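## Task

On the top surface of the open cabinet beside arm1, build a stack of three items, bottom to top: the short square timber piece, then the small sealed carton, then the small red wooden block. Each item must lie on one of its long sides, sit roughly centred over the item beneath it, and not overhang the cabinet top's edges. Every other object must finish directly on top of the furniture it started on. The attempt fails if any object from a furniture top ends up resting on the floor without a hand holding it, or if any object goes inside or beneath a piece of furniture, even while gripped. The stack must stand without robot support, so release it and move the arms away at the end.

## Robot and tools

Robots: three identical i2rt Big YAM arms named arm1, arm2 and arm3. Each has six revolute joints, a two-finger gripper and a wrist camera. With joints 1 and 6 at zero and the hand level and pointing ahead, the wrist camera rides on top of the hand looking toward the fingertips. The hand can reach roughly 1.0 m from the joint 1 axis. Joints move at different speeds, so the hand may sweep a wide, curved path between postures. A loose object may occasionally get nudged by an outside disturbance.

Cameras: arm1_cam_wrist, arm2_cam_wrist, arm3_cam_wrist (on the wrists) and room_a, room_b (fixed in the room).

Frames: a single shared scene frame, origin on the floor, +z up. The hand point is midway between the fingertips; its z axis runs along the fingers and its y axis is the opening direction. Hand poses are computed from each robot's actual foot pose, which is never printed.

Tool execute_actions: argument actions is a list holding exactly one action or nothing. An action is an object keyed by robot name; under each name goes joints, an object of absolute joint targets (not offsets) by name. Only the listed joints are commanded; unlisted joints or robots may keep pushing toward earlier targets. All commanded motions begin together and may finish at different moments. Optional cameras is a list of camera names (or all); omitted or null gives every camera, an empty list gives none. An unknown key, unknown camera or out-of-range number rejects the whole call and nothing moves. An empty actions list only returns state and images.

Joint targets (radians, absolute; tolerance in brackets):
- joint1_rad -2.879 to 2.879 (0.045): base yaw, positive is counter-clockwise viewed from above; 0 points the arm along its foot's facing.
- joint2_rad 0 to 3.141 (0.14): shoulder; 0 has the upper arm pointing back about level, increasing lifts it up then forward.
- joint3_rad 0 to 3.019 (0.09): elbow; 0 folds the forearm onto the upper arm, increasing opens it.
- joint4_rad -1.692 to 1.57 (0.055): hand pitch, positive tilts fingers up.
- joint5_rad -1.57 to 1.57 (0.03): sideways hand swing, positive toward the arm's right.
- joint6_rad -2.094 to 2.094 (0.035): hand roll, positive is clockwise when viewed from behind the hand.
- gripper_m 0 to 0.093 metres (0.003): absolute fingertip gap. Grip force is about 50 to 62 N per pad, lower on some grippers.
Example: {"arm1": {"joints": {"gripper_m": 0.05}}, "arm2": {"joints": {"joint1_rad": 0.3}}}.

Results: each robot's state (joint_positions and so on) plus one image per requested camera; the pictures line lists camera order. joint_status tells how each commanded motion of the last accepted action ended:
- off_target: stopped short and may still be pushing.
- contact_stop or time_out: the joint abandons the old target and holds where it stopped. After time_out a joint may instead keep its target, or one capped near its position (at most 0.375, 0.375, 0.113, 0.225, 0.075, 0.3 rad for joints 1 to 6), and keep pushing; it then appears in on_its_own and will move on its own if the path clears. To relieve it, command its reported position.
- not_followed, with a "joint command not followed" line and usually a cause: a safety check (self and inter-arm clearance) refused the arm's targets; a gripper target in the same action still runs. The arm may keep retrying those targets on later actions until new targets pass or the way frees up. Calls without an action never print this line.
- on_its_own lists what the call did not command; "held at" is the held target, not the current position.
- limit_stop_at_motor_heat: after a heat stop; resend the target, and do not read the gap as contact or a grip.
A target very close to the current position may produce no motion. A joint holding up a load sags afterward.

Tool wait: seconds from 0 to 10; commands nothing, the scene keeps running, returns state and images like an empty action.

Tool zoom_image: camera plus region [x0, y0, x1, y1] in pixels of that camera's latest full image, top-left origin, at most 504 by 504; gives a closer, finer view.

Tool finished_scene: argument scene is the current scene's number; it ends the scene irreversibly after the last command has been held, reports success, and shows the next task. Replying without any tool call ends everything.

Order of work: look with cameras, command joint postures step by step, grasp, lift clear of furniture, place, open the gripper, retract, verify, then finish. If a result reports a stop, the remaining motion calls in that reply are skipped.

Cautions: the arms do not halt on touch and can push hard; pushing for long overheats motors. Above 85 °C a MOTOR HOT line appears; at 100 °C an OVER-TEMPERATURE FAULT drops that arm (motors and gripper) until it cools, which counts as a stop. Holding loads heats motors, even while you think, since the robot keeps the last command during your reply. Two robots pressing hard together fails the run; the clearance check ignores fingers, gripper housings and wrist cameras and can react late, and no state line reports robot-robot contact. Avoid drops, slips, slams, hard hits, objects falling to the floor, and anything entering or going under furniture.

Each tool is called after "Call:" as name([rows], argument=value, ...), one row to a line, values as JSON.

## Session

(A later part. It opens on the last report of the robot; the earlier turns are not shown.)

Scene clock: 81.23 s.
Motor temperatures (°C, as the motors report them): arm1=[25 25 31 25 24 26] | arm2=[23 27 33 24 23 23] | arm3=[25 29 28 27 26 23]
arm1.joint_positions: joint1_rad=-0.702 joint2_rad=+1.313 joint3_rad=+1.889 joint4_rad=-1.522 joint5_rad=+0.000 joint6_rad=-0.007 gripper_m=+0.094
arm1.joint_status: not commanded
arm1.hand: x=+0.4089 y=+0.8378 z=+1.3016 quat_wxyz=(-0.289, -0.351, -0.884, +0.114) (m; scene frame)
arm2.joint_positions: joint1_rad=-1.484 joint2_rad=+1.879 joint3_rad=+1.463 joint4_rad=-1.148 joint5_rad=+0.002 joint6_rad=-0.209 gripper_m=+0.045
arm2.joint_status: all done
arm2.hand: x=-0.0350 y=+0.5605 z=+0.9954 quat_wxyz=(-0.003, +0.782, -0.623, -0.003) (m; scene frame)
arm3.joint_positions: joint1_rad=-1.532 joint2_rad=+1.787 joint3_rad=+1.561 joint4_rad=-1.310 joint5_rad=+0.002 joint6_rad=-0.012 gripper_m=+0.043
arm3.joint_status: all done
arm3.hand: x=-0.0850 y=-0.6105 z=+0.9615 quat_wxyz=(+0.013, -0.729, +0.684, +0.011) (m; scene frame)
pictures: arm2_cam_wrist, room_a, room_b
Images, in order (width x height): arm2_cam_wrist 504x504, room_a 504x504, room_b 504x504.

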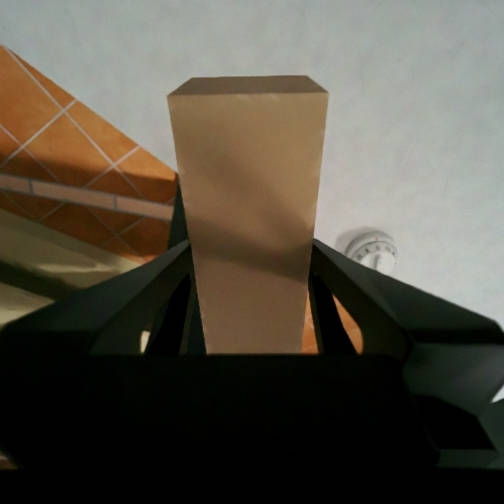

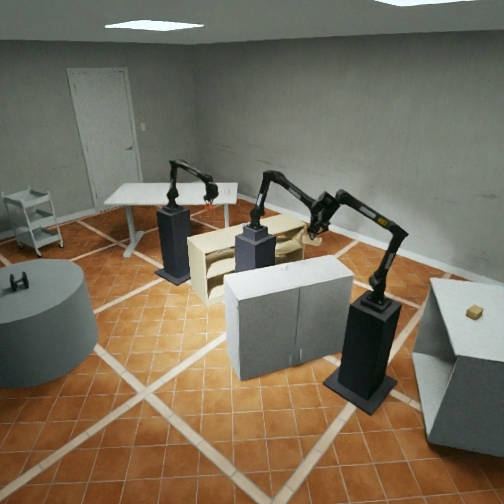

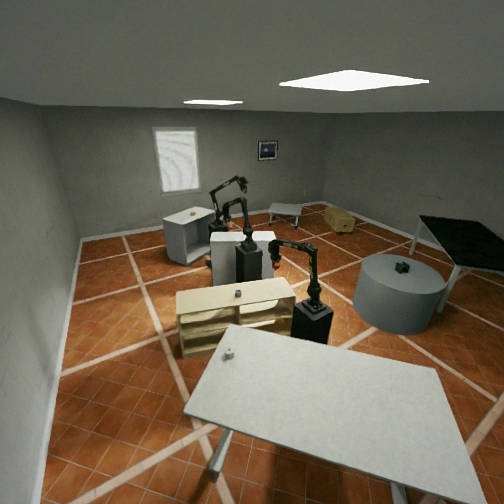

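Call:
execute_actions([
  {"arm2":{"joints":{"joint2_rad":2.16,"joint3_rad":1.705,"joint4_rad":-1.065}},"arm3":{"joints":{"joint2_rad":2.28,"joint3_rad":1.58,"joint4_rad":-0.84}}},
], cameras=["arm2_cam_wrist","arm3_cam_wrist","room_a","room_b"])

Scene clock: 83.20 s.
Motor temperatures (°C, as the motors report them): arm1=[25 25 31 25 24 26] | arm2=[23 28 34 24 23 23] | arm3=[25 29 28 27 26 23]
arm1.joint_positions: joint1_rad=-0.702 joint2_rad=+1.313 joint3_rad=+1.889 joint4_rad=-1.522 joint5_rad=+0.000 joint6_rad=-0.007 gripper_m=+0.094
arm1.joint_status: not commanded
arm1.hand: x=+0.4089 y=+0.8378 z=+1.3016 quat_wxyz=(-0.289, -0.351, -0.884, +0.114) (m; scene frame)
arm2.joint_positions: joint1_rad=-1.484 joint2_rad=+2.187 joint3_rad=+1.655 joint4_rad=-1.068 joint5_rad=+0.002 joint6_rad=-0.209 gripper_m=+0.045
arm2.joint_status: all done
arm2.hand: x=-0.0365 y=+0.6262 z=+0.8855 quat_wxyz=(+0.011, +0.782, -0.623, +0.008) (m; scene frame)
arm3.joint_positions: joint1_rad=-1.532 joint2_rad=+2.287 joint3_rad=+1.564 joint4_rad=-0.849 joint5_rad=+0.003 joint6_rad=-0.011 gripper_m=+0.043
arm3.joint_status: all done
arm3.hand: x=-0.0874 y=-0.5535 z=+0.6794 quat_wxyz=(+0.000, -0.729, +0.684, -0.003) (m; scene frame)
pictures: arm2_cam_wrist, arm3_cam_wrist, room_a, room_b
Images, in order (width x height): arm2_cam_wrist 504x504, arm3_cam_wrist 504x504, room_a 504x504, room_b 504x504.

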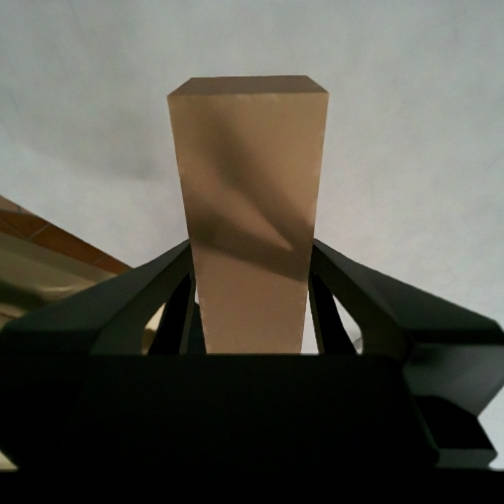

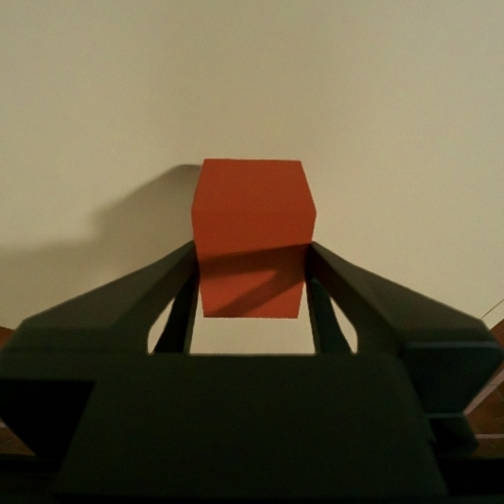

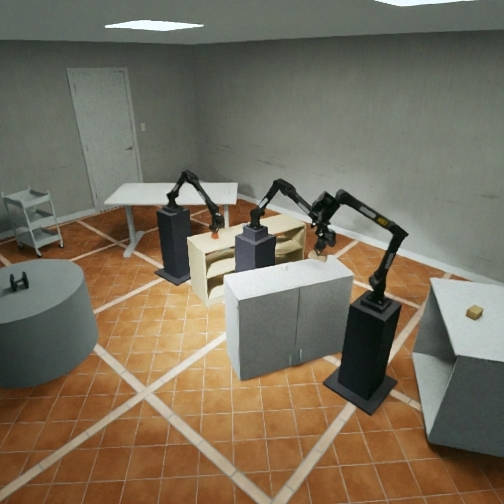

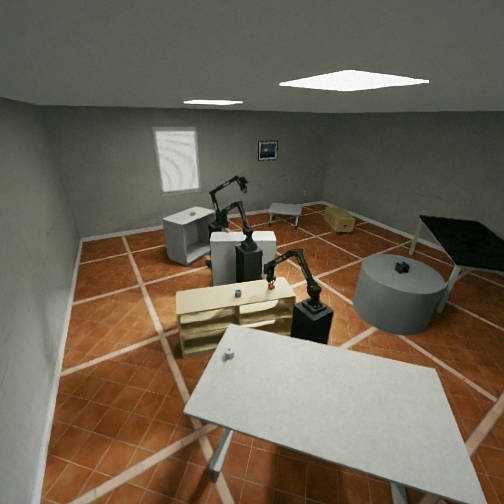

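Call:
execute_actions([
  {"arm2":{"joints":{"joint2_rad":2.285,"joint3_rad":1.607,"joint4_rad":-0.86}},"arm3":{"joints":{"joint2_rad":2.32}}},
], cameras=["arm2_cam_wrist","room_a"])

Call:
zoom_image(camera="room_a", region=[270, 200, 370, 300])

Scene clock: 85.23 s.
Motor temperatures (°C, as the motors report them): arm1=[25 25 31 25 24 26] | arm2=[23 28 34 24 23 23] | arm3=[25 29 28 27 26 23]
arm1.joint_positions: joint1_rad=-0.702 joint2_rad=+1.313 joint3_rad=+1.889 joint4_rad=-1.522 joint5_rad=+0.000 joint6_rad=-0.007 gripper_m=+0.094
arm1.joint_status: not commanded
arm1.hand: x=+0.4089 y=+0.8378 z=+1.3016 quat_wxyz=(-0.289, -0.351, -0.884, +0.114) (m; scene frame)
arm2.joint_positions: joint1_rad=-1.484 joint2_rad=+2.293 joint3_rad=+1.613 joint4_rad=-0.879 joint5_rad=+0.002 joint6_rad=-0.211 gripper_m=+0.045
arm2.joint_status: all done
arm2.hand: x=-0.0370 y=+0.6311 z=+0.8085 quat_wxyz=(-0.004, +0.783, -0.622, -0.005) (m; scene frame)
arm3.joint_positions: joint1_rad=-1.532 joint2_rad=+2.298 joint3_rad=+1.564 joint4_rad=-0.849 joint5_rad=+0.003 joint6_rad=-0.011 gripper_m=+0.043
arm3.joint_status: all done
arm3.hand: x=-0.0873 y=-0.5562 z=+0.6734 quat_wxyz=(-0.003, -0.729, +0.684, -0.006) (m; scene frame)
pictures: arm2_cam_wrist, room_a
Images, in order (width x height): arm2_cam_wrist 504x504, room_a 504x504.

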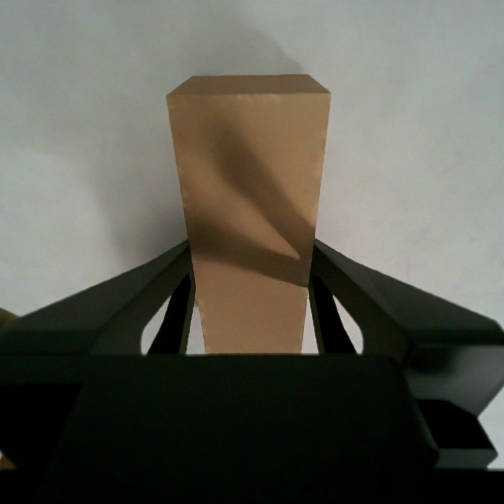

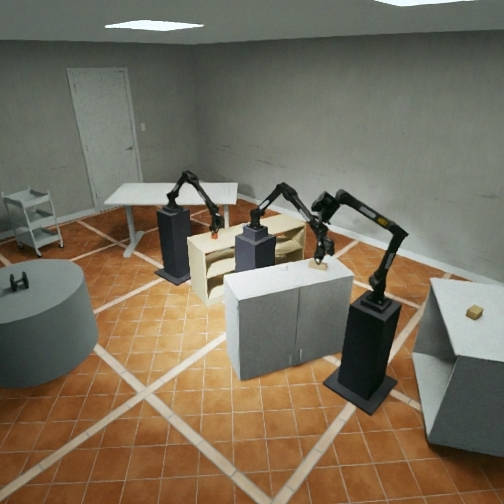

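Region (270, 200, 370, 300) of room_a's 504x504 image, scaled by 5.040, with more detail than that image has.

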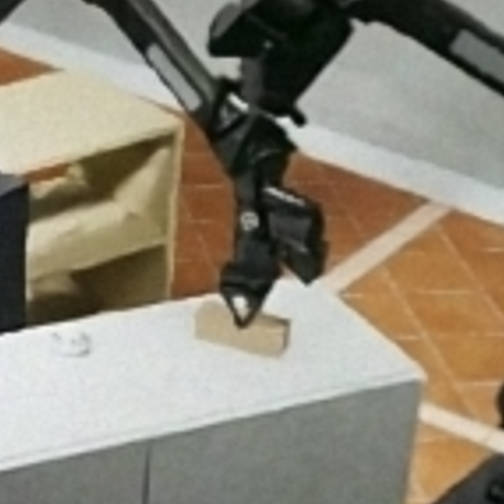

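Call:
execute_actions([
  {"arm2":{"joints":{"gripper_m":0.093}},"arm3":{"joints":{"gripper_m":0.093}}},
], cameras=["arm2_cam_wrist","arm3_cam_wrist"])

Scene clock: 86.30 s.
Motor temperatures (°C, as the motors report them): arm1=[25 25 31 25 24 26] | arm2=[23 28 33 24 23 23] | arm3=[25 29 28 27 26 23]
arm1.joint_positions: joint1_rad=-0.702 joint2_rad=+1.313 joint3_rad=+1.889 joint4_rad=-1.522 joint5_rad=+0.000 joint6_rad=-0.007 gripper_m=+0.094
arm1.joint_status: not commanded
arm1.hand: x=+0.4089 y=+0.8378 z=+1.3016 quat_wxyz=(-0.289, -0.351, -0.884, +0.114) (m; scene frame)
arm2.joint_positions: joint1_rad=-1.484 joint2_rad=+2.293 joint3_rad=+1.613 joint4_rad=-0.875 joint5_rad=+0.002 joint6_rad=-0.211 gripper_m=+0.093
arm2.joint_status: all done
arm2.hand: x=-0.0370 y=+0.6321 z=+0.8085 quat_wxyz=(-0.006, +0.783, -0.622, -0.006) (m; scene frame)
arm3.joint_positions: joint1_rad=-1.532 joint2_rad=+2.298 joint3_rad=+1.564 joint4_rad=-0.849 joint5_rad=+0.003 joint6_rad=-0.011 gripper_m=+0.093
arm3.joint_status: all done
arm3.hand: x=-0.0873 y=-0.5562 z=+0.6734 quat_wxyz=(-0.003, -0.729, +0.684, -0.006) (m; scene frame)
pictures: arm2_cam_wrist, arm3_cam_wrist
Images, in order (width x height): arm2_cam_wrist 504x504, arm3_cam_wrist 504x504.

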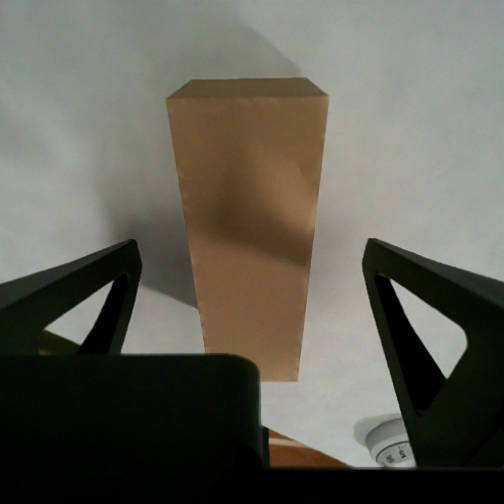

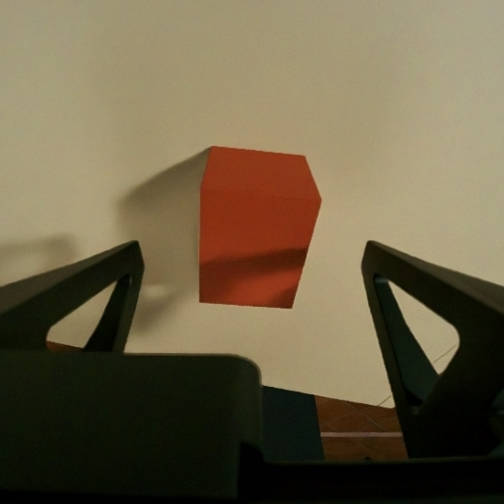

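Call:
execute_actions([
  {"arm2":{"joints":{"joint2_rad":1.95,"joint3_rad":1.48,"joint4_rad":-1.08}},"arm3":{"joints":{"joint2_rad":1.85,"joint3_rad":1.57,"joint4_rad":-1.25}}},
], cameras=["room_a"])

Scene clock: 88.63 s.
Motor temperatures (°C, as the motors report them): arm1=[25 25 31 25 24 26] | arm2=[23 28 33 24 23 23] | arm3=[25 29 28 27 26 23]
arm1.joint_positions: joint1_rad=-0.702 joint2_rad=+1.313 joint3_rad=+1.889 joint4_rad=-1.522 joint5_rad=+0.000 joint6_rad=-0.007 gripper_m=+0.094
arm1.joint_status: not commanded
arm1.hand: x=+0.4089 y=+0.8378 z=+1.3016 quat_wxyz=(-0.289, -0.351, -0.884, +0.114) (m; scene frame)
arm2.joint_positions: joint1_rad=-1.484 joint2_rad=+1.955 joint3_rad=+1.472 joint4_rad=-1.069 joint5_rad=+0.002 joint6_rad=-0.211 gripper_m=+0.093
arm2.joint_status: all done
arm2.hand: x=-0.0355 y=+0.5777 z=+0.9579 quat_wxyz=(-0.007, +0.783, -0.622, -0.007) (m; scene frame)
arm3.joint_positions: joint1_rad=-1.532 joint2_rad=+1.845 joint3_rad=+1.564 joint4_rad=-1.240 joint5_rad=+0.003 joint6_rad=-0.011 gripper_m=+0.093
arm3.joint_status: all done
arm3.hand: x=-0.0858 y=-0.5917 z=+0.9320 quat_wxyz=(+0.019, -0.729, +0.684, +0.016) (m; scene frame)
pictures: room_a
Images, in order (width x height): room_a 504x504.

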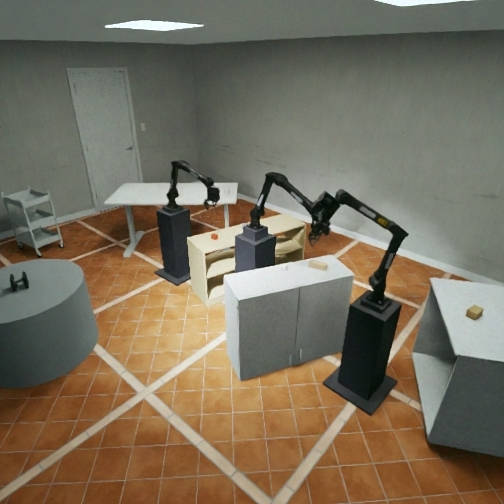

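Call:
execute_actions([
  {"arm1":{"joints":{"joint1_rad":-1.2,"joint2_rad":1.75,"joint3_rad":1.575,"joint4_rad":-1.384,"joint6_rad":-0.45}},"arm2":{"joints":{"joint1_rad":1.54,"joint6_rad":-0.07}},"arm3":{"joints":{"joint1_rad":0.6}}},
], cameras=["room_a","arm2_cam_wrist"])

Call:
execute_actions([
  {"arm1":{"joints":{"joint1_rad":-1.74}},"arm2":{"joints":{"joint2_rad":2.265,"joint3_rad":1.435,"joint4_rad":-0.705}}},
], cameras=["arm1_cam_wrist","arm2_cam_wrist"])

Scene clock: 92.90 s.
Motor temperatures (°C, as the motors report them): arm1=[25 25 31 25 24 26] | arm2=[23 28 33 24 23 23] | arm3=[25 29 28 27 26 23]
arm1.joint_positions: joint1_rad=-1.207 joint2_rad=+1.752 joint3_rad=+1.539 joint4_rad=-1.385 joint5_rad=+0.001 joint6_rad=-0.441 gripper_m=+0.094
arm1.joint_status: all done
arm1.hand: x=+0.2390 y=+0.6527 z=+0.9419 quat_wxyz=(+0.005, -0.401, -0.916, -0.012) (m; scene frame)
arm2.joint_positions: joint1_rad=+1.548 joint2_rad=+1.955 joint3_rad=+1.472 joint4_rad=-1.069 joint5_rad=+0.000 joint6_rad=-0.085 gripper_m=+0.093
arm2.joint_status: all done
arm2.hand: x=-0.0803 y=-0.5593 z=+0.9568 quat_wxyz=(+0.005, +0.710, +0.704, -0.008) (m; scene frame)
arm3.joint_positions: joint1_rad=+0.610 joint2_rad=+1.845 joint3_rad=+1.564 joint4_rad=-1.240 joint5_rad=-0.001 joint6_rad=-0.011 gripper_m=+0.093
arm3.joint_status: all done
arm3.hand: x=-0.5195 y=-1.4915 z=+0.9319 quat_wxyz=(-0.008, -0.950, -0.312, +0.023) (m; scene frame)
pictures: arm2_cam_wrist, room_a
Images, in order (width x height): arm2_cam_wrist 504x504, room_a 504x504.

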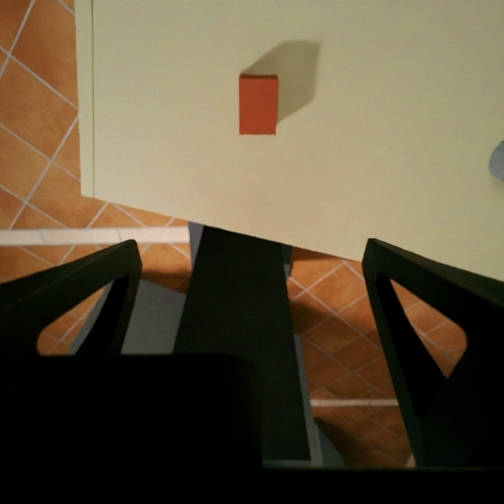

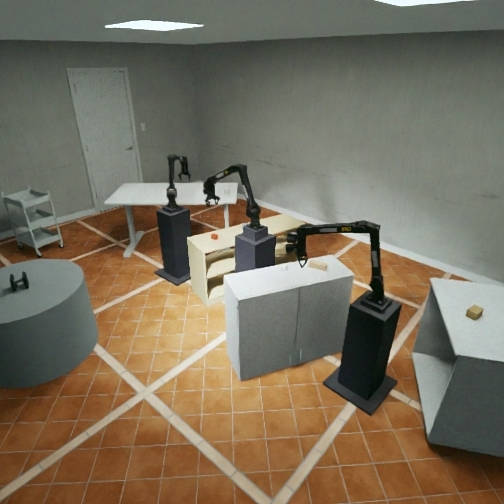

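Scene clock: 94.30 s.
Motor temperatures (°C, as the motors report them): arm1=[25 26 32 25 24 26] | arm2=[23 29 32 24 23 23] | arm3=[25 29 28 27 26 23]
arm1.joint_positions: joint1_rad=-1.746 joint2_rad=+1.752 joint3_rad=+1.539 joint4_rad=-1.385 joint5_rad=+0.001 joint6_rad=-0.443 gripper_m=+0.094
arm1.joint_status: all done
arm1.hand: x=-0.0396 y=+0.6432 z=+0.9396 quat_wxyz=(+0.003, -0.630, -0.777, -0.015) (m; scene frame)
arm2.joint_positions: joint1_rad=+1.548 joint2_rad=+2.274 joint3_rad=+1.424 joint4_rad=-0.718 joint5_rad=+0.000 joint6_rad=-0.085 gripper_m=+0.093
arm2.joint_status: all done
arm2.hand: x=-0.0812 y=-0.5608 z=+0.7665 quat_wxyz=(+0.000, +0.710, +0.704, -0.002) (m; scene frame)
arm3.joint_positions: joint1_rad=+0.610 joint2_rad=+1.845 joint3_rad=+1.564 joint4_rad=-1.240 joint5_rad=-0.001 joint6_rad=-0.011 gripper_m=+0.093
arm3.joint_status: not commanded
arm3.hand: x=-0.5195 y=-1.4915 z=+0.9319 quat_wxyz=(-0.008, -0.950, -0.312, +0.023) (m; scene frame)
pictures: arm1_cam_wrist, arm2_cam_wrist
Images, in order (width x height): arm1_cam_wrist 504x504, arm2_cam_wrist 504x504.

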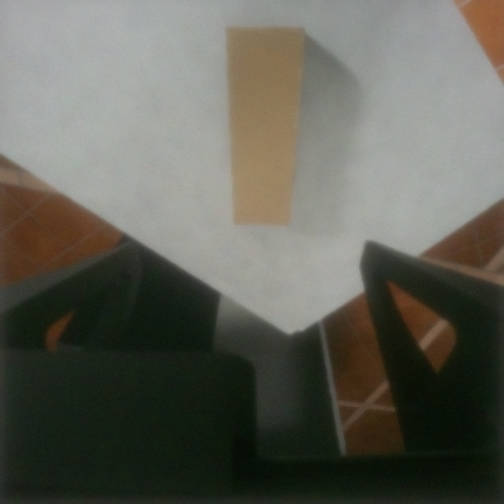

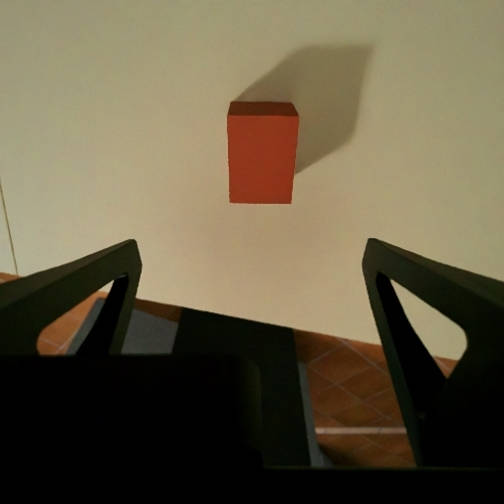

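Call:
execute_actions([
  {"arm1":{"joints":{"joint2_rad":1.888,"joint3_rad":1.392,"joint4_rad":-1.04}},"arm2":{"joints":{"joint1_rad":1.53,"joint2_rad":2.493,"joint3_rad":1.537,"joint4_rad":-0.57}}},
], cameras=["arm1_cam_wrist","arm2_cam_wrist"])

Scene clock: 96.77 s.
Motor temperatures (°C, as the motors report them): arm1=[25 26 32 25 24 26] | arm2=[23 29 32 24 23 23] | arm3=[25 29 28 27 26 23]
arm1.joint_positions: joint1_rad=-1.746 joint2_rad=+1.912 joint3_rad=+1.377 joint4_rad=-1.050 joint5_rad=+0.001 joint6_rad=-0.443 gripper_m=+0.094
arm1.joint_status: all done
arm1.hand: x=-0.0418 y=+0.6291 z=+0.7997 quat_wxyz=(+0.000, -0.630, -0.777, -0.008) (m; scene frame)
arm2.joint_positions: joint1_rad=+1.539 joint2_rad=+2.509 joint3_rad=+1.520 joint4_rad=-0.579 joint5_rad=+0.000 joint6_rad=-0.085 gripper_m=+0.093
arm2.joint_status: all done
arm2.hand: x=-0.0879 y=-0.5667 z=+0.6585 quat_wxyz=(-0.001, +0.713, +0.701, -0.002) (m; scene frame)
arm3.joint_positions: joint1_rad=+0.610 joint2_rad=+1.845 joint3_rad=+1.564 joint4_rad=-1.240 joint5_rad=-0.001 joint6_rad=-0.011 gripper_m=+0.093
arm3.joint_status: not commanded
arm3.hand: x=-0.5195 y=-1.4915 z=+0.9319 quat_wxyz=(-0.008, -0.950, -0.312, +0.023) (m; scene frame)
pictures: arm1_cam_wrist, arm2_cam_wrist
Images, in order (width x height): arm1_cam_wrist 504x504, arm2_cam_wrist 504x504.

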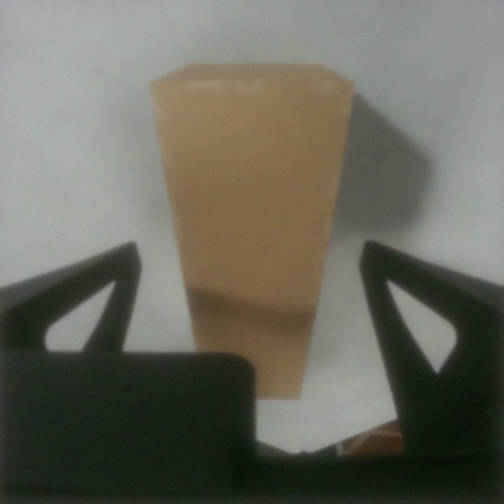

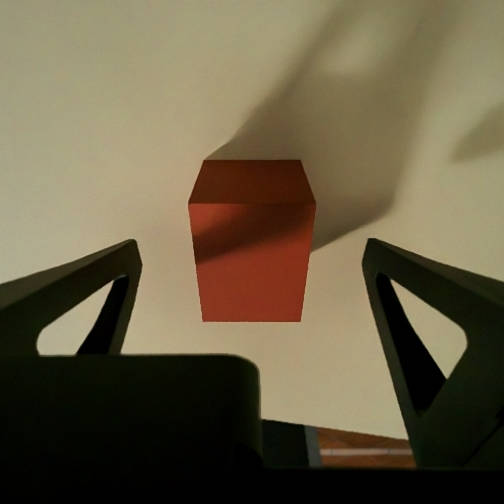

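Call:
execute_actions([
  {"arm1":{"joints":{"gripper_m":0.025}},"arm2":{"joints":{"gripper_m":0.022}}},
], cameras=["arm1_cam_wrist","arm2_cam_wrist"])

Scene clock: 97.63 s.
Motor temperatures (°C, as the motors report them): arm1=[25 26 32 25 24 26] | arm2=[23 29 32 24 23 23] | arm3=[25 29 28 27 26 23]
arm1.joint_positions: joint1_rad=-1.746 joint2_rad=+1.912 joint3_rad=+1.377 joint4_rad=-1.050 joint5_rad=+0.001 joint6_rad=-0.443 gripper_m=+0.046
arm1.joint_status: gripper_m off_target (ended at +0.046, target +0.025)
arm1.hand: x=-0.0418 y=+0.6290 z=+0.7997 quat_wxyz=(+0.000, -0.630, -0.777, -0.008) (m; scene frame)
arm2.joint_positions: joint1_rad=+1.539 joint2_rad=+2.509 joint3_rad=+1.520 joint4_rad=-0.579 joint5_rad=+0.000 joint6_rad=-0.085 gripper_m=+0.044
arm2.joint_status: gripper_m off_target (ended at +0.044, target +0.022)
arm2.hand: x=-0.0879 y=-0.5667 z=+0.6585 quat_wxyz=(-0.001, +0.714, +0.701, -0.002) (m; scene frame)
arm3.joint_positions: joint1_rad=+0.610 joint2_rad=+1.845 joint3_rad=+1.564 joint4_rad=-1.240 joint5_rad=-0.001 joint6_rad=-0.011 gripper_m=+0.093
arm3.joint_status: not commanded
arm3.hand: x=-0.5195 y=-1.4915 z=+0.9319 quat_wxyz=(-0.008, -0.950, -0.312, +0.023) (m; scene frame)
pictures: arm1_cam_wrist, arm2_cam_wrist
Images, in order (width x height): arm1_cam_wrist 504x504, arm2_cam_wrist 504x504.

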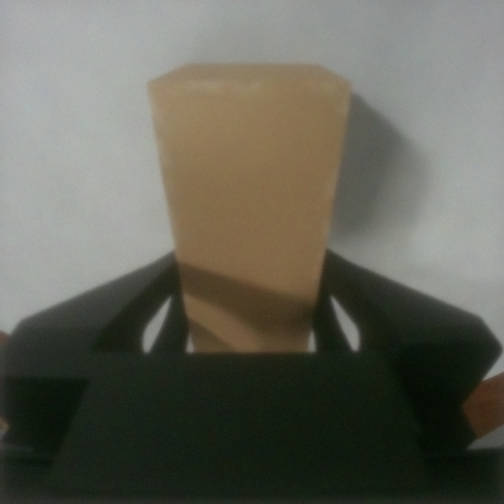

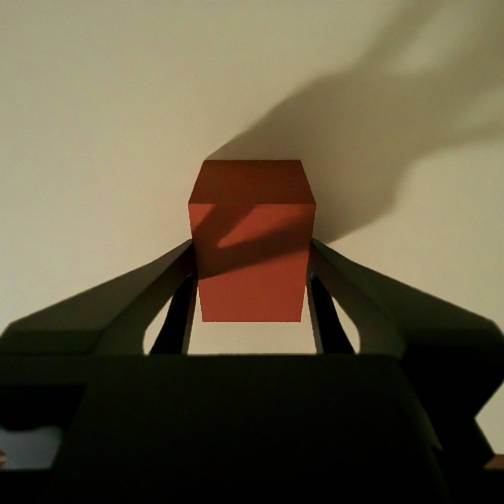

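Call:
execute_actions([
  {"arm1":{"joints":{"joint2_rad":1.75,"joint3_rad":1.62,"joint4_rad":-1.42}},"arm2":{"joints":{"joint2_rad":1.9,"joint3_rad":1.48,"joint4_rad":-1.13}}},
], cameras=[])

Scene clock: 101.37 s.
Motor temperatures (°C, as the motors report them): arm1=[25 26 32 25 24 26] | arm2=[23 29 32 24 23 23] | arm3=[25 29 28 27 26 23]
arm1.joint_positions: joint1_rad=-1.746 joint2_rad=+1.742 joint3_rad=+1.583 joint4_rad=-1.412 joint5_rad=+0.001 joint6_rad=-0.443 gripper_m=+0.046
arm1.joint_status: all done
arm1.hand: x=-0.0414 y=+0.6363 z=+0.9609 quat_wxyz=(-0.003, -0.630, -0.777, -0.002) (m; scene frame)
arm2.joint_positions: joint1_rad=+1.539 joint2_rad=+1.914 joint3_rad=+1.470 joint4_rad=-1.119 joint5_rad=+0.000 joint6_rad=-0.085 gripper_m=+0.044
arm2.joint_status: all done
arm2.hand: x=-0.0848 y=-0.5491 z=+0.9781 quat_wxyz=(+0.001, +0.714, +0.701, -0.004) (m; scene frame)
arm3.joint_positions: joint1_rad=+0.610 joint2_rad=+1.845 joint3_rad=+1.564 joint4_rad=-1.240 joint5_rad=-0.001 joint6_rad=-0.011 gripper_m=+0.093
arm3.joint_status: not commanded
arm3.hand: x=-0.5195 y=-1.4915 z=+0.9319 quat_wxyz=(-0.008, -0.950, -0.312, +0.023) (m; scene frame)
pictures: none
No camera images: the call's "cameras" was empty. Leave "cameras" out to get every camera's image.

Call:
execute_actions([
  {"arm1":{"joints":{"joint1_rad":1.75,"joint6_rad":0}},"arm2":{"joints":{"joint1_rad":-1.475,"joint6_rad":-0.21}}},
], cameras=["arm1_cam_wrist","room_a"])

Scene clock: 104.40 s.
Motor temperatures (°C, as the motors report them): arm1=[25 27 32 25 24 26] | arm2=[23 29 32 24 23 23] | arm3=[25 29 29 27 26 23]
arm1.joint_positions: joint1_rad=+1.759 joint2_rad=+1.760 joint3_rad=+1.583 joint4_rad=-1.412 joint5_rad=-0.002 joint6_rad=-0.009 gripper_m=+0.046
arm1.joint_status: all done
arm1.hand: x=+0.0143 y=+1.6789 z=+0.9521 quat_wxyz=(+0.004, +0.754, -0.657, +0.009) (m; scene frame)
arm2.joint_positions: joint1_rad=-1.484 joint2_rad=+1.914 joint3_rad=+1.470 joint4_rad=-1.119 joint5_rad=+0.001 joint6_rad=-0.195 gripper_m=+0.044
arm2.joint_status: all done
arm2.hand: x=-0.0353 y=+0.5679 z=+0.9791 quat_wxyz=(-0.003, +0.778, -0.629, -0.004) (m; scene frame)
arm3.joint_positions: joint1_rad=+0.610 joint2_rad=+1.845 joint3_rad=+1.564 joint4_rad=-1.240 joint5_rad=-0.001 joint6_rad=-0.011 gripper_m=+0.093
arm3.joint_status: not commanded
arm3.hand: x=-0.5195 y=-1.4915 z=+0.9319 quat_wxyz=(-0.008, -0.950, -0.312, +0.023) (m; scene frame)
pictures: arm1_cam_wrist, room_a
Images, in order (width x height): arm1_cam_wrist 504x504, room_a 504x504.

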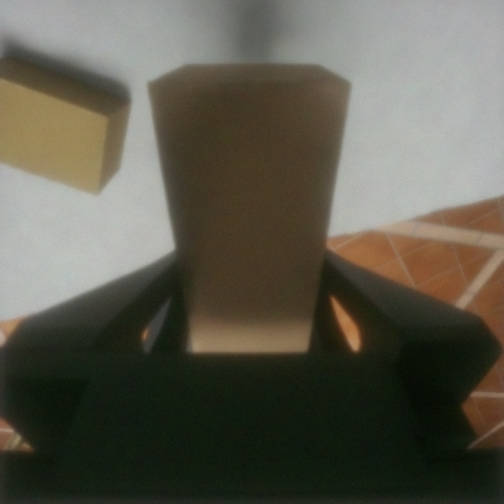

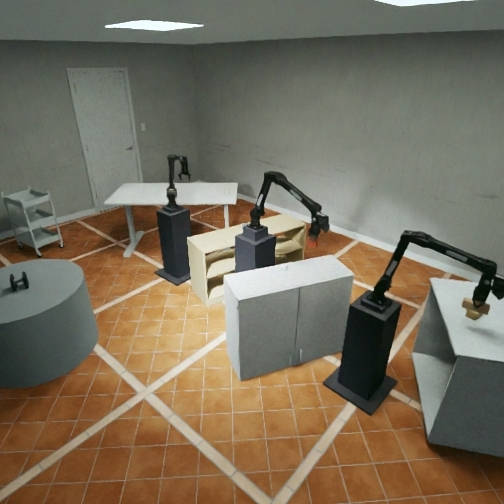

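Call:
execute_actions(actions=[])

Scene clock: 106.03 s.
Motor temperatures (°C, as the motors report them): arm1=[25 27 33 25 24 26] | arm2=[23 29 32 24 23 23] | arm3=[25 29 29 27 26 23]
arm1.joint_positions: joint1_rad=+1.759 joint2_rad=+1.760 joint3_rad=+1.583 joint4_rad=-1.412 joint5_rad=-0.002 joint6_rad=-0.009 gripper_m=+0.046
arm1.joint_status: all done
arm1.hand: x=+0.0143 y=+1.6789 z=+0.9521 quat_wxyz=(+0.004, +0.754, -0.657, +0.009) (m; scene frame)
arm2.joint_positions: joint1_rad=-1.484 joint2_rad=+1.914 joint3_rad=+1.470 joint4_rad=-1.119 joint5_rad=+0.001 joint6_rad=-0.195 gripper_m=+0.044
arm2.joint_status: all done
arm2.hand: x=-0.0353 y=+0.5679 z=+0.9791 quat_wxyz=(-0.003, +0.778, -0.629, -0.004) (m; scene frame)
arm3.joint_positions: joint1_rad=+0.610 joint2_rad=+1.845 joint3_rad=+1.564 joint4_rad=-1.240 joint5_rad=-0.001 joint6_rad=-0.011 gripper_m=+0.093
arm3.joint_status: not commanded
arm3.hand: x=-0.5195 y=-1.4915 z=+0.9319 quat_wxyz=(-0.008, -0.950, -0.312, +0.023) (m; scene frame)
pictures: arm1_cam_wrist, arm2_cam_wrist, arm3_cam_wrist, room_a, room_b
Images, in order (width x height): arm1_cam_wrist 504x504, arm2_cam_wrist 504x504, arm3_cam_wrist 504x504, room_a 504x504, room_b 504x504.

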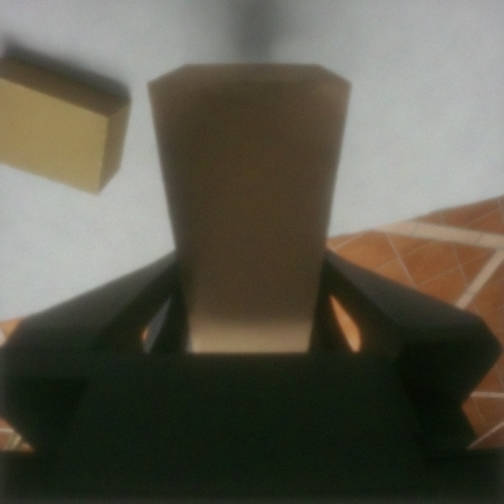

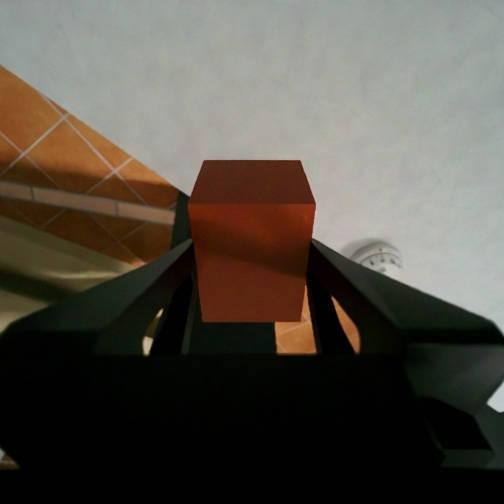

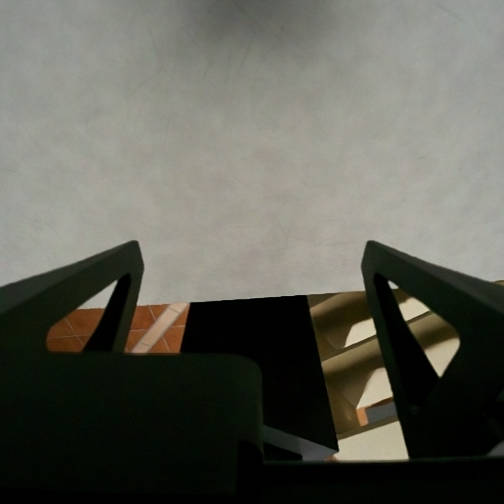

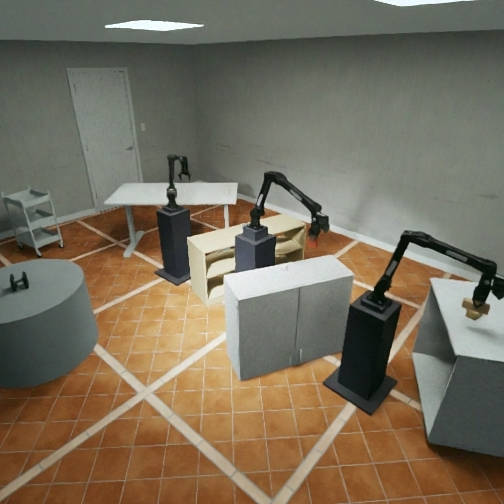

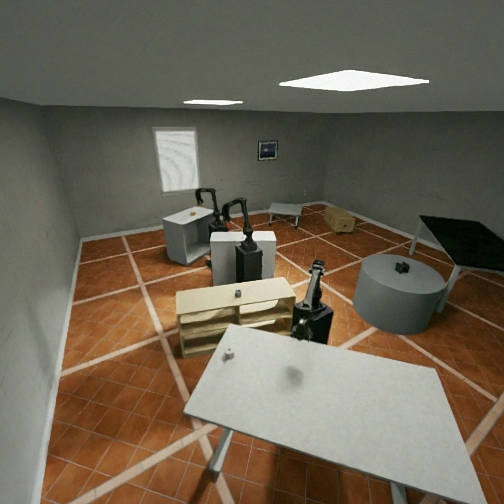

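Call:
execute_actions([
  {"arm1":{"joints":{"joint2_rad":2.02,"joint3_rad":1.79,"joint4_rad":-1.30}},"arm2":{"joints":{"joint2_rad":2.16,"joint3_rad":1.70,"joint4_rad":-1.065}}},
], cameras=["arm1_cam_wrist","arm2_cam_wrist","room_a"])

Call:
zoom_image(camera="room_a", region=[404,250,504,350])

Scene clock: 108.17 s.
Motor temperatures (°C, as the motors report them): arm1=[25 27 33 25 24 26] | arm2=[23 29 32 24 23 23] | arm3=[25 29 29 27 26 23]
arm1.joint_positions: joint1_rad=+1.759 joint2_rad=+2.054 joint3_rad=+1.744 joint4_rad=-1.302 joint5_rad=-0.002 joint6_rad=-0.009 gripper_m=+0.046
arm1.joint_status: all done
arm1.hand: x=+0.0048 y=+1.7585 z=+0.8478 quat_wxyz=(+0.012, +0.754, -0.657, +0.018) (m; scene frame)
arm2.joint_positions: joint1_rad=-1.484 joint2_rad=+2.184 joint3_rad=+1.644 joint4_rad=-1.070 joint5_rad=+0.001 joint6_rad=-0.195 gripper_m=+0.044
arm2.joint_status: all done
arm2.hand: x=-0.0366 y=+0.6213 z=+0.8840 quat_wxyz=(+0.015, +0.778, -0.629, +0.011) (m; scene frame)
arm3.joint_positions: joint1_rad=+0.610 joint2_rad=+1.845 joint3_rad=+1.564 joint4_rad=-1.240 joint5_rad=-0.001 joint6_rad=-0.011 gripper_m=+0.093
arm3.joint_status: not commanded
arm3.hand: x=-0.5195 y=-1.4915 z=+0.9319 quat_wxyz=(-0.008, -0.950, -0.312, +0.023) (m; scene frame)
pictures: arm1_cam_wrist, arm2_cam_wrist, room_a
Images, in order (width x height): arm1_cam_wrist 504x504, arm2_cam_wrist 504x504, room_a 504x504.

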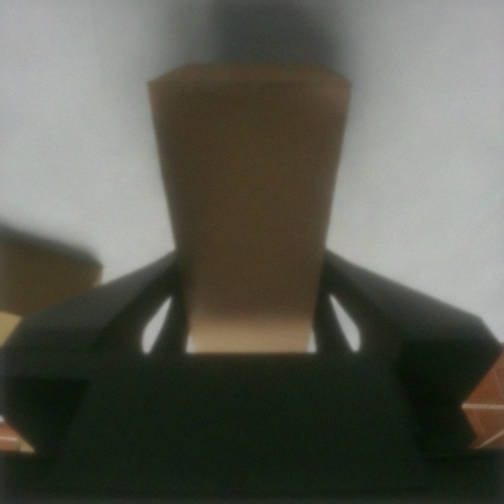

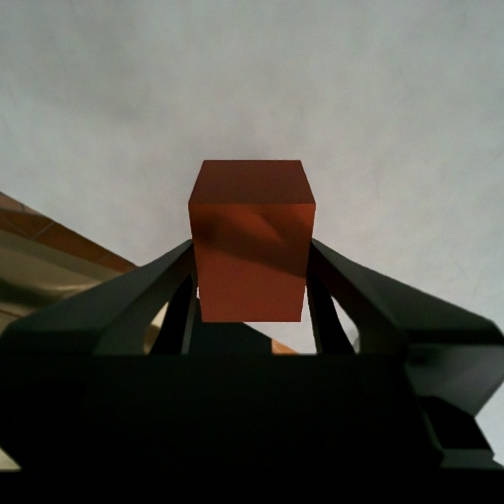

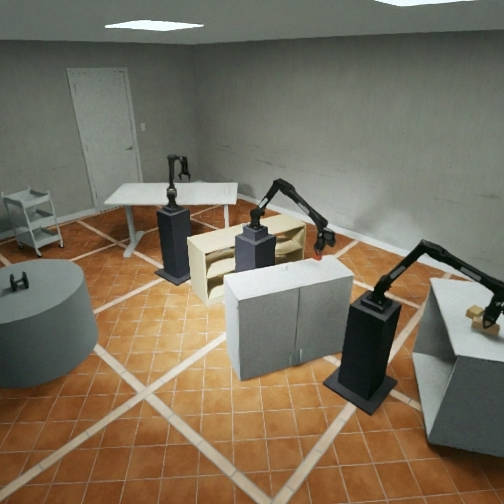

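Region (404, 250, 504, 350) of room_a's 504x504 image, scaled by 5.040, with more detail than that image has.

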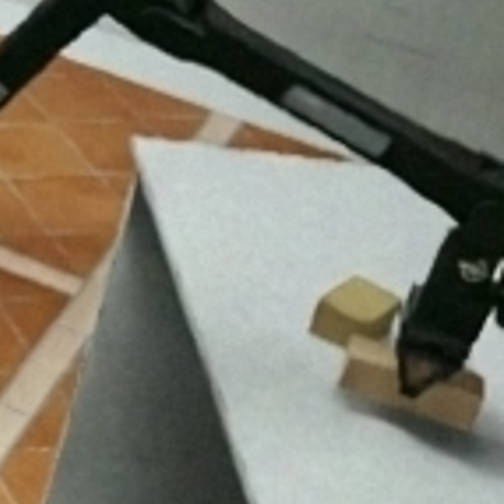

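Call:
execute_actions([
  {"arm1":{"joints":{"joint1_rad":1.71,"joint2_rad":2.075,"joint4_rad":-1.225}},"arm2":{"joints":{"joint2_rad":2.275,"joint3_rad":1.607,"joint4_rad":-0.87}}},
], cameras=["arm1_cam_wrist","arm2_cam_wrist","room_a"])

Call:
zoom_image(camera="room_a", region=[444,280,504,340])

Call:
zoom_image(camera="room_a", region=[290,220,350,280])

Scene clock: 110.20 s.
Motor temperatures (°C, as the motors report them): arm1=[25 27 33 25 24 26] | arm2=[23 30 33 24 23 23] | arm3=[25 29 29 27 26 23]
arm1.joint_positions: joint1_rad=+1.708 joint2_rad=+2.065 joint3_rad=+1.744 joint4_rad=-1.236 joint5_rad=-0.002 joint6_rad=-0.008 gripper_m=+0.046
arm1.joint_status: all done
arm1.hand: x=+0.0343 y=+1.7773 z=+0.8409 quat_wxyz=(-0.007, +0.737, -0.676, -0.003) (m; scene frame)
arm2.joint_positions: joint1_rad=-1.484 joint2_rad=+2.285 joint3_rad=+1.610 joint4_rad=-0.883 joint5_rad=+0.001 joint6_rad=-0.195 gripper_m=+0.044
arm2.joint_status: all done
arm2.hand: x=-0.0371 y=+0.6306 z=+0.8123 quat_wxyz=(-0.005, +0.778, -0.629, -0.006) (m; scene frame)
arm3.joint_positions: joint1_rad=+0.610 joint2_rad=+1.845 joint3_rad=+1.564 joint4_rad=-1.240 joint5_rad=-0.001 joint6_rad=-0.011 gripper_m=+0.093
arm3.joint_status: not commanded
arm3.hand: x=-0.5195 y=-1.4915 z=+0.9319 quat_wxyz=(-0.008, -0.950, -0.312, +0.023) (m; scene frame)
pictures: arm1_cam_wrist, arm2_cam_wrist, room_a
Images, in order (width x height): arm1_cam_wrist 504x504, arm2_cam_wrist 504x504, room_a 504x504.

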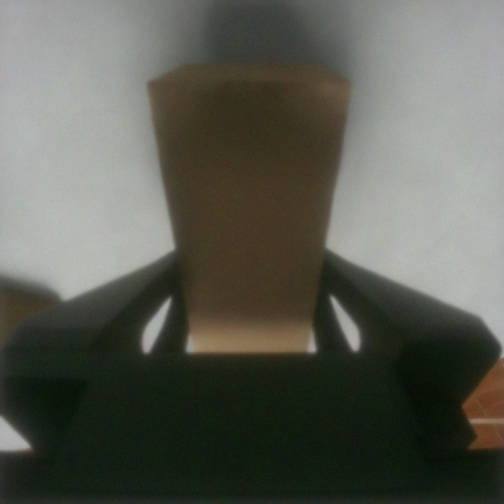

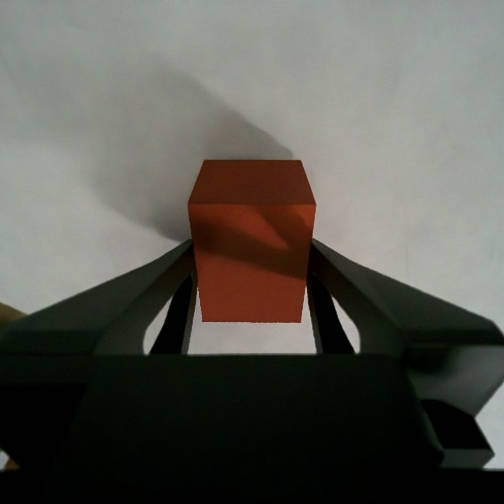

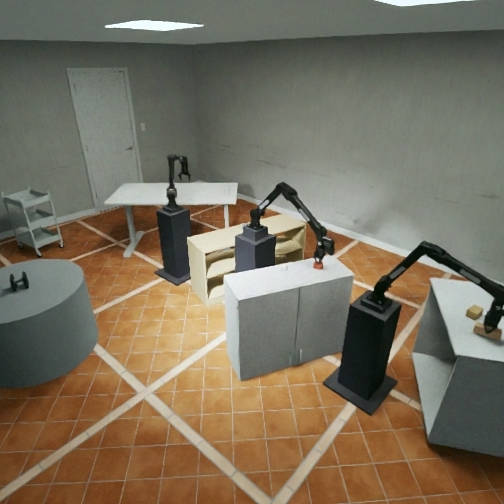

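Region (444, 280, 504, 340) of room_a's 504x504 image, scaled by 8.400, with more detail than that image has.

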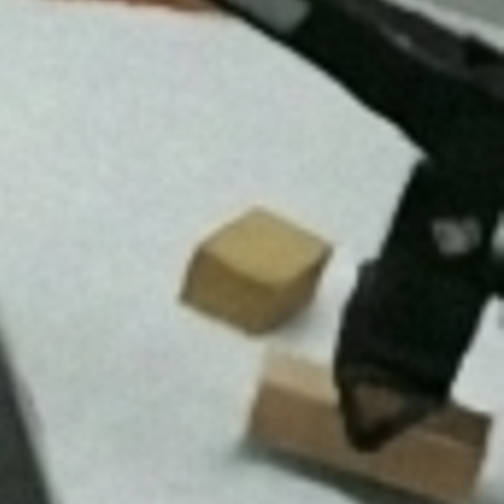

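Region (290, 220, 350, 280) of room_a's 504x504 image, scaled by 8.400, with more detail than that image has.

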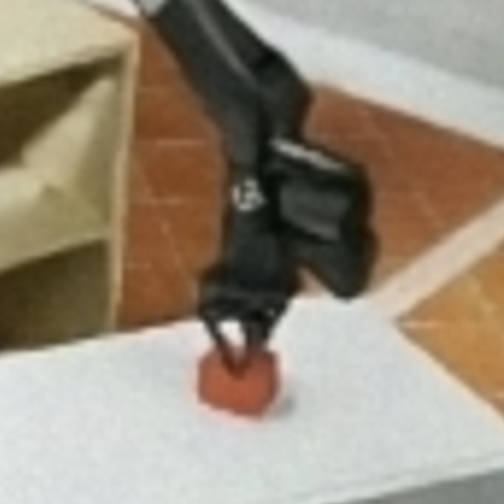

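Call:
execute_actions([
  {"arm1":{"joints":{"joint2_rad":2.095,"joint4_rad":-1.21}},"arm2":{"joints":{"gripper_m":0.093}}},
], cameras=["arm1_cam_wrist","arm2_cam_wrist","room_a"])

Call:
zoom_image(camera="room_a", region=[444,280,504,340])

Scene clock: 111.30 s.
Motor temperatures (°C, as the motors report them): arm1=[25 27 33 25 24 26] | arm2=[23 30 32 24 23 23] | arm3=[25 29 29 27 26 23]
arm1.joint_positions: joint1_rad=+1.708 joint2_rad=+2.089 joint3_rad=+1.744 joint4_rad=-1.221 joint5_rad=-0.002 joint6_rad=-0.008 gripper_m=+0.046
arm1.joint_status: all done
arm1.hand: x=+0.0343 y=+1.7792 z=+0.8266 quat_wxyz=(-0.004, +0.737, -0.676, +0.001) (m; scene frame)
arm2.joint_positions: joint1_rad=-1.484 joint2_rad=+2.285 joint3_rad=+1.610 joint4_rad=-0.883 joint5_rad=+0.001 joint6_rad=-0.195 gripper_m=+0.093
arm2.joint_status: all done
arm2.hand: x=-0.0371 y=+0.6306 z=+0.8123 quat_wxyz=(-0.005, +0.778, -0.629, -0.006) (m; scene frame)
arm3.joint_positions: joint1_rad=+0.610 joint2_rad=+1.845 joint3_rad=+1.564 joint4_rad=-1.240 joint5_rad=-0.001 joint6_rad=-0.011 gripper_m=+0.093
arm3.joint_status: not commanded
arm3.hand: x=-0.5195 y=-1.4915 z=+0.9319 quat_wxyz=(-0.008, -0.950, -0.312, +0.023) (m; scene frame)
pictures: arm1_cam_wrist, arm2_cam_wrist, room_a
Images, in order (width x height): arm1_cam_wrist 504x504, arm2_cam_wrist 504x504, room_a 504x504.

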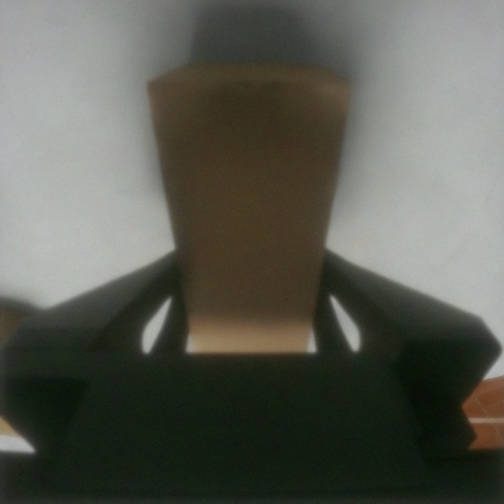

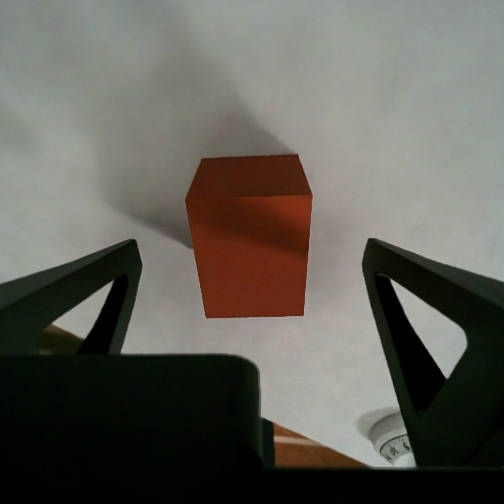

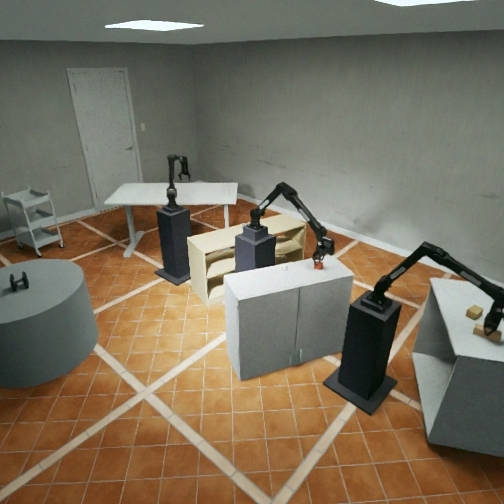

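Region (444, 280, 504, 340) of room_a's 504x504 image, scaled by 8.400, with more detail than that image has.

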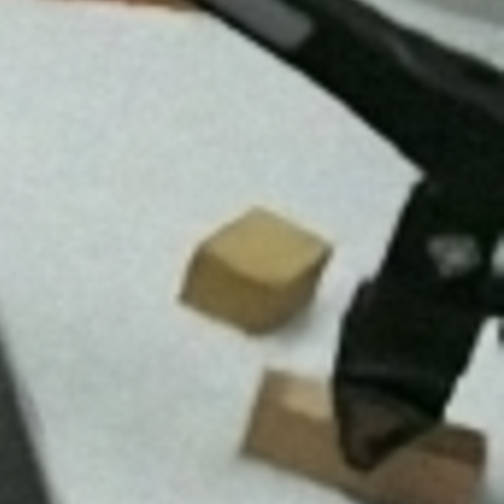

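Call:
execute_actions([
  {"arm1":{"joints":{"joint2_rad":2.112,"joint4_rad":-1.2}},"arm2":{"joints":{"joint2_rad":1.95,"joint3_rad":1.50,"joint4_rad":-1.08}}},
], cameras=["arm1_cam_wrist","room_a"])

Call:
zoom_image(camera="room_a", region=[444,280,504,340])

Scene clock: 113.20 s.
Motor temperatures (°C, as the motors report them): arm1=[25 28 34 25 24 26] | arm2=[23 30 32 24 23 23] | arm3=[25 29 29 27 26 23]
arm1.joint_positions: joint1_rad=+1.708 joint2_rad=+2.098 joint3_rad=+1.744 joint4_rad=-1.211 joint5_rad=-0.002 joint6_rad=-0.008 gripper_m=+0.046
arm1.joint_status: all done
arm1.hand: x=+0.0342 y=+1.7810 z=+0.8211 quat_wxyz=(-0.004, +0.737, -0.676, +0.000) (m; scene frame)
arm2.joint_positions: joint1_rad=-1.484 joint2_rad=+1.955 joint3_rad=+1.492 joint4_rad=-1.069 joint5_rad=+0.001 joint6_rad=-0.195 gripper_m=+0.093
arm2.joint_status: all done
arm2.hand: x=-0.0358 y=+0.5859 z=+0.9646 quat_wxyz=(-0.014, +0.778, -0.628, -0.014) (m; scene frame)
arm3.joint_positions: joint1_rad=+0.610 joint2_rad=+1.845 joint3_rad=+1.564 joint4_rad=-1.240 joint5_rad=-0.001 joint6_rad=-0.011 gripper_m=+0.093
arm3.joint_status: not commanded
arm3.hand: x=-0.5195 y=-1.4915 z=+0.9319 quat_wxyz=(-0.008, -0.950, -0.312, +0.023) (m; scene frame)
pictures: arm1_cam_wrist, room_a
Images, in order (width x height): arm1_cam_wrist 504x504, room_a 504x504.

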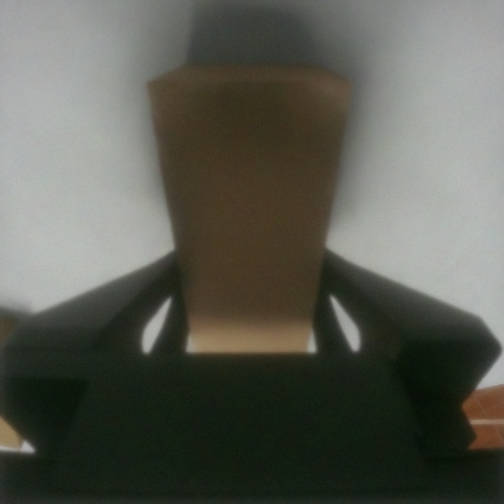

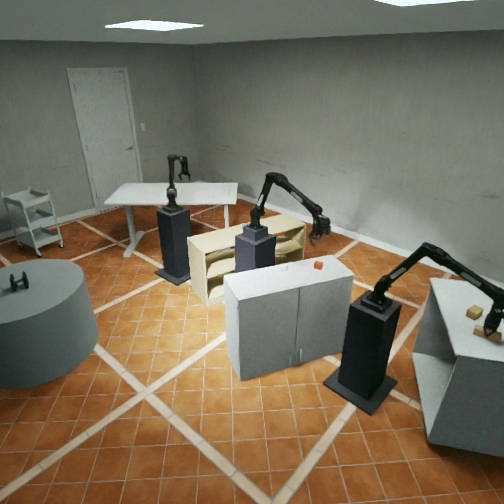

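Region (444, 280, 504, 340) of room_a's 504x504 image, scaled by 8.400, with more detail than that image has.

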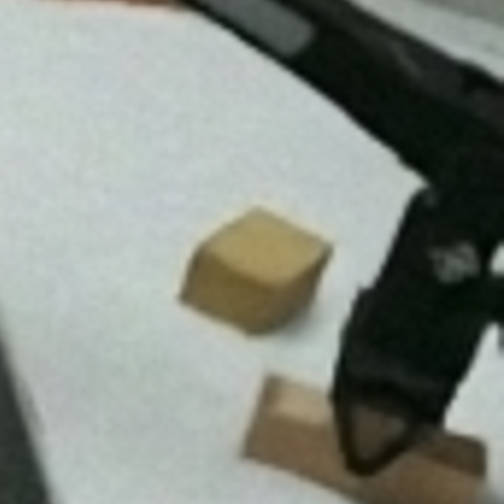

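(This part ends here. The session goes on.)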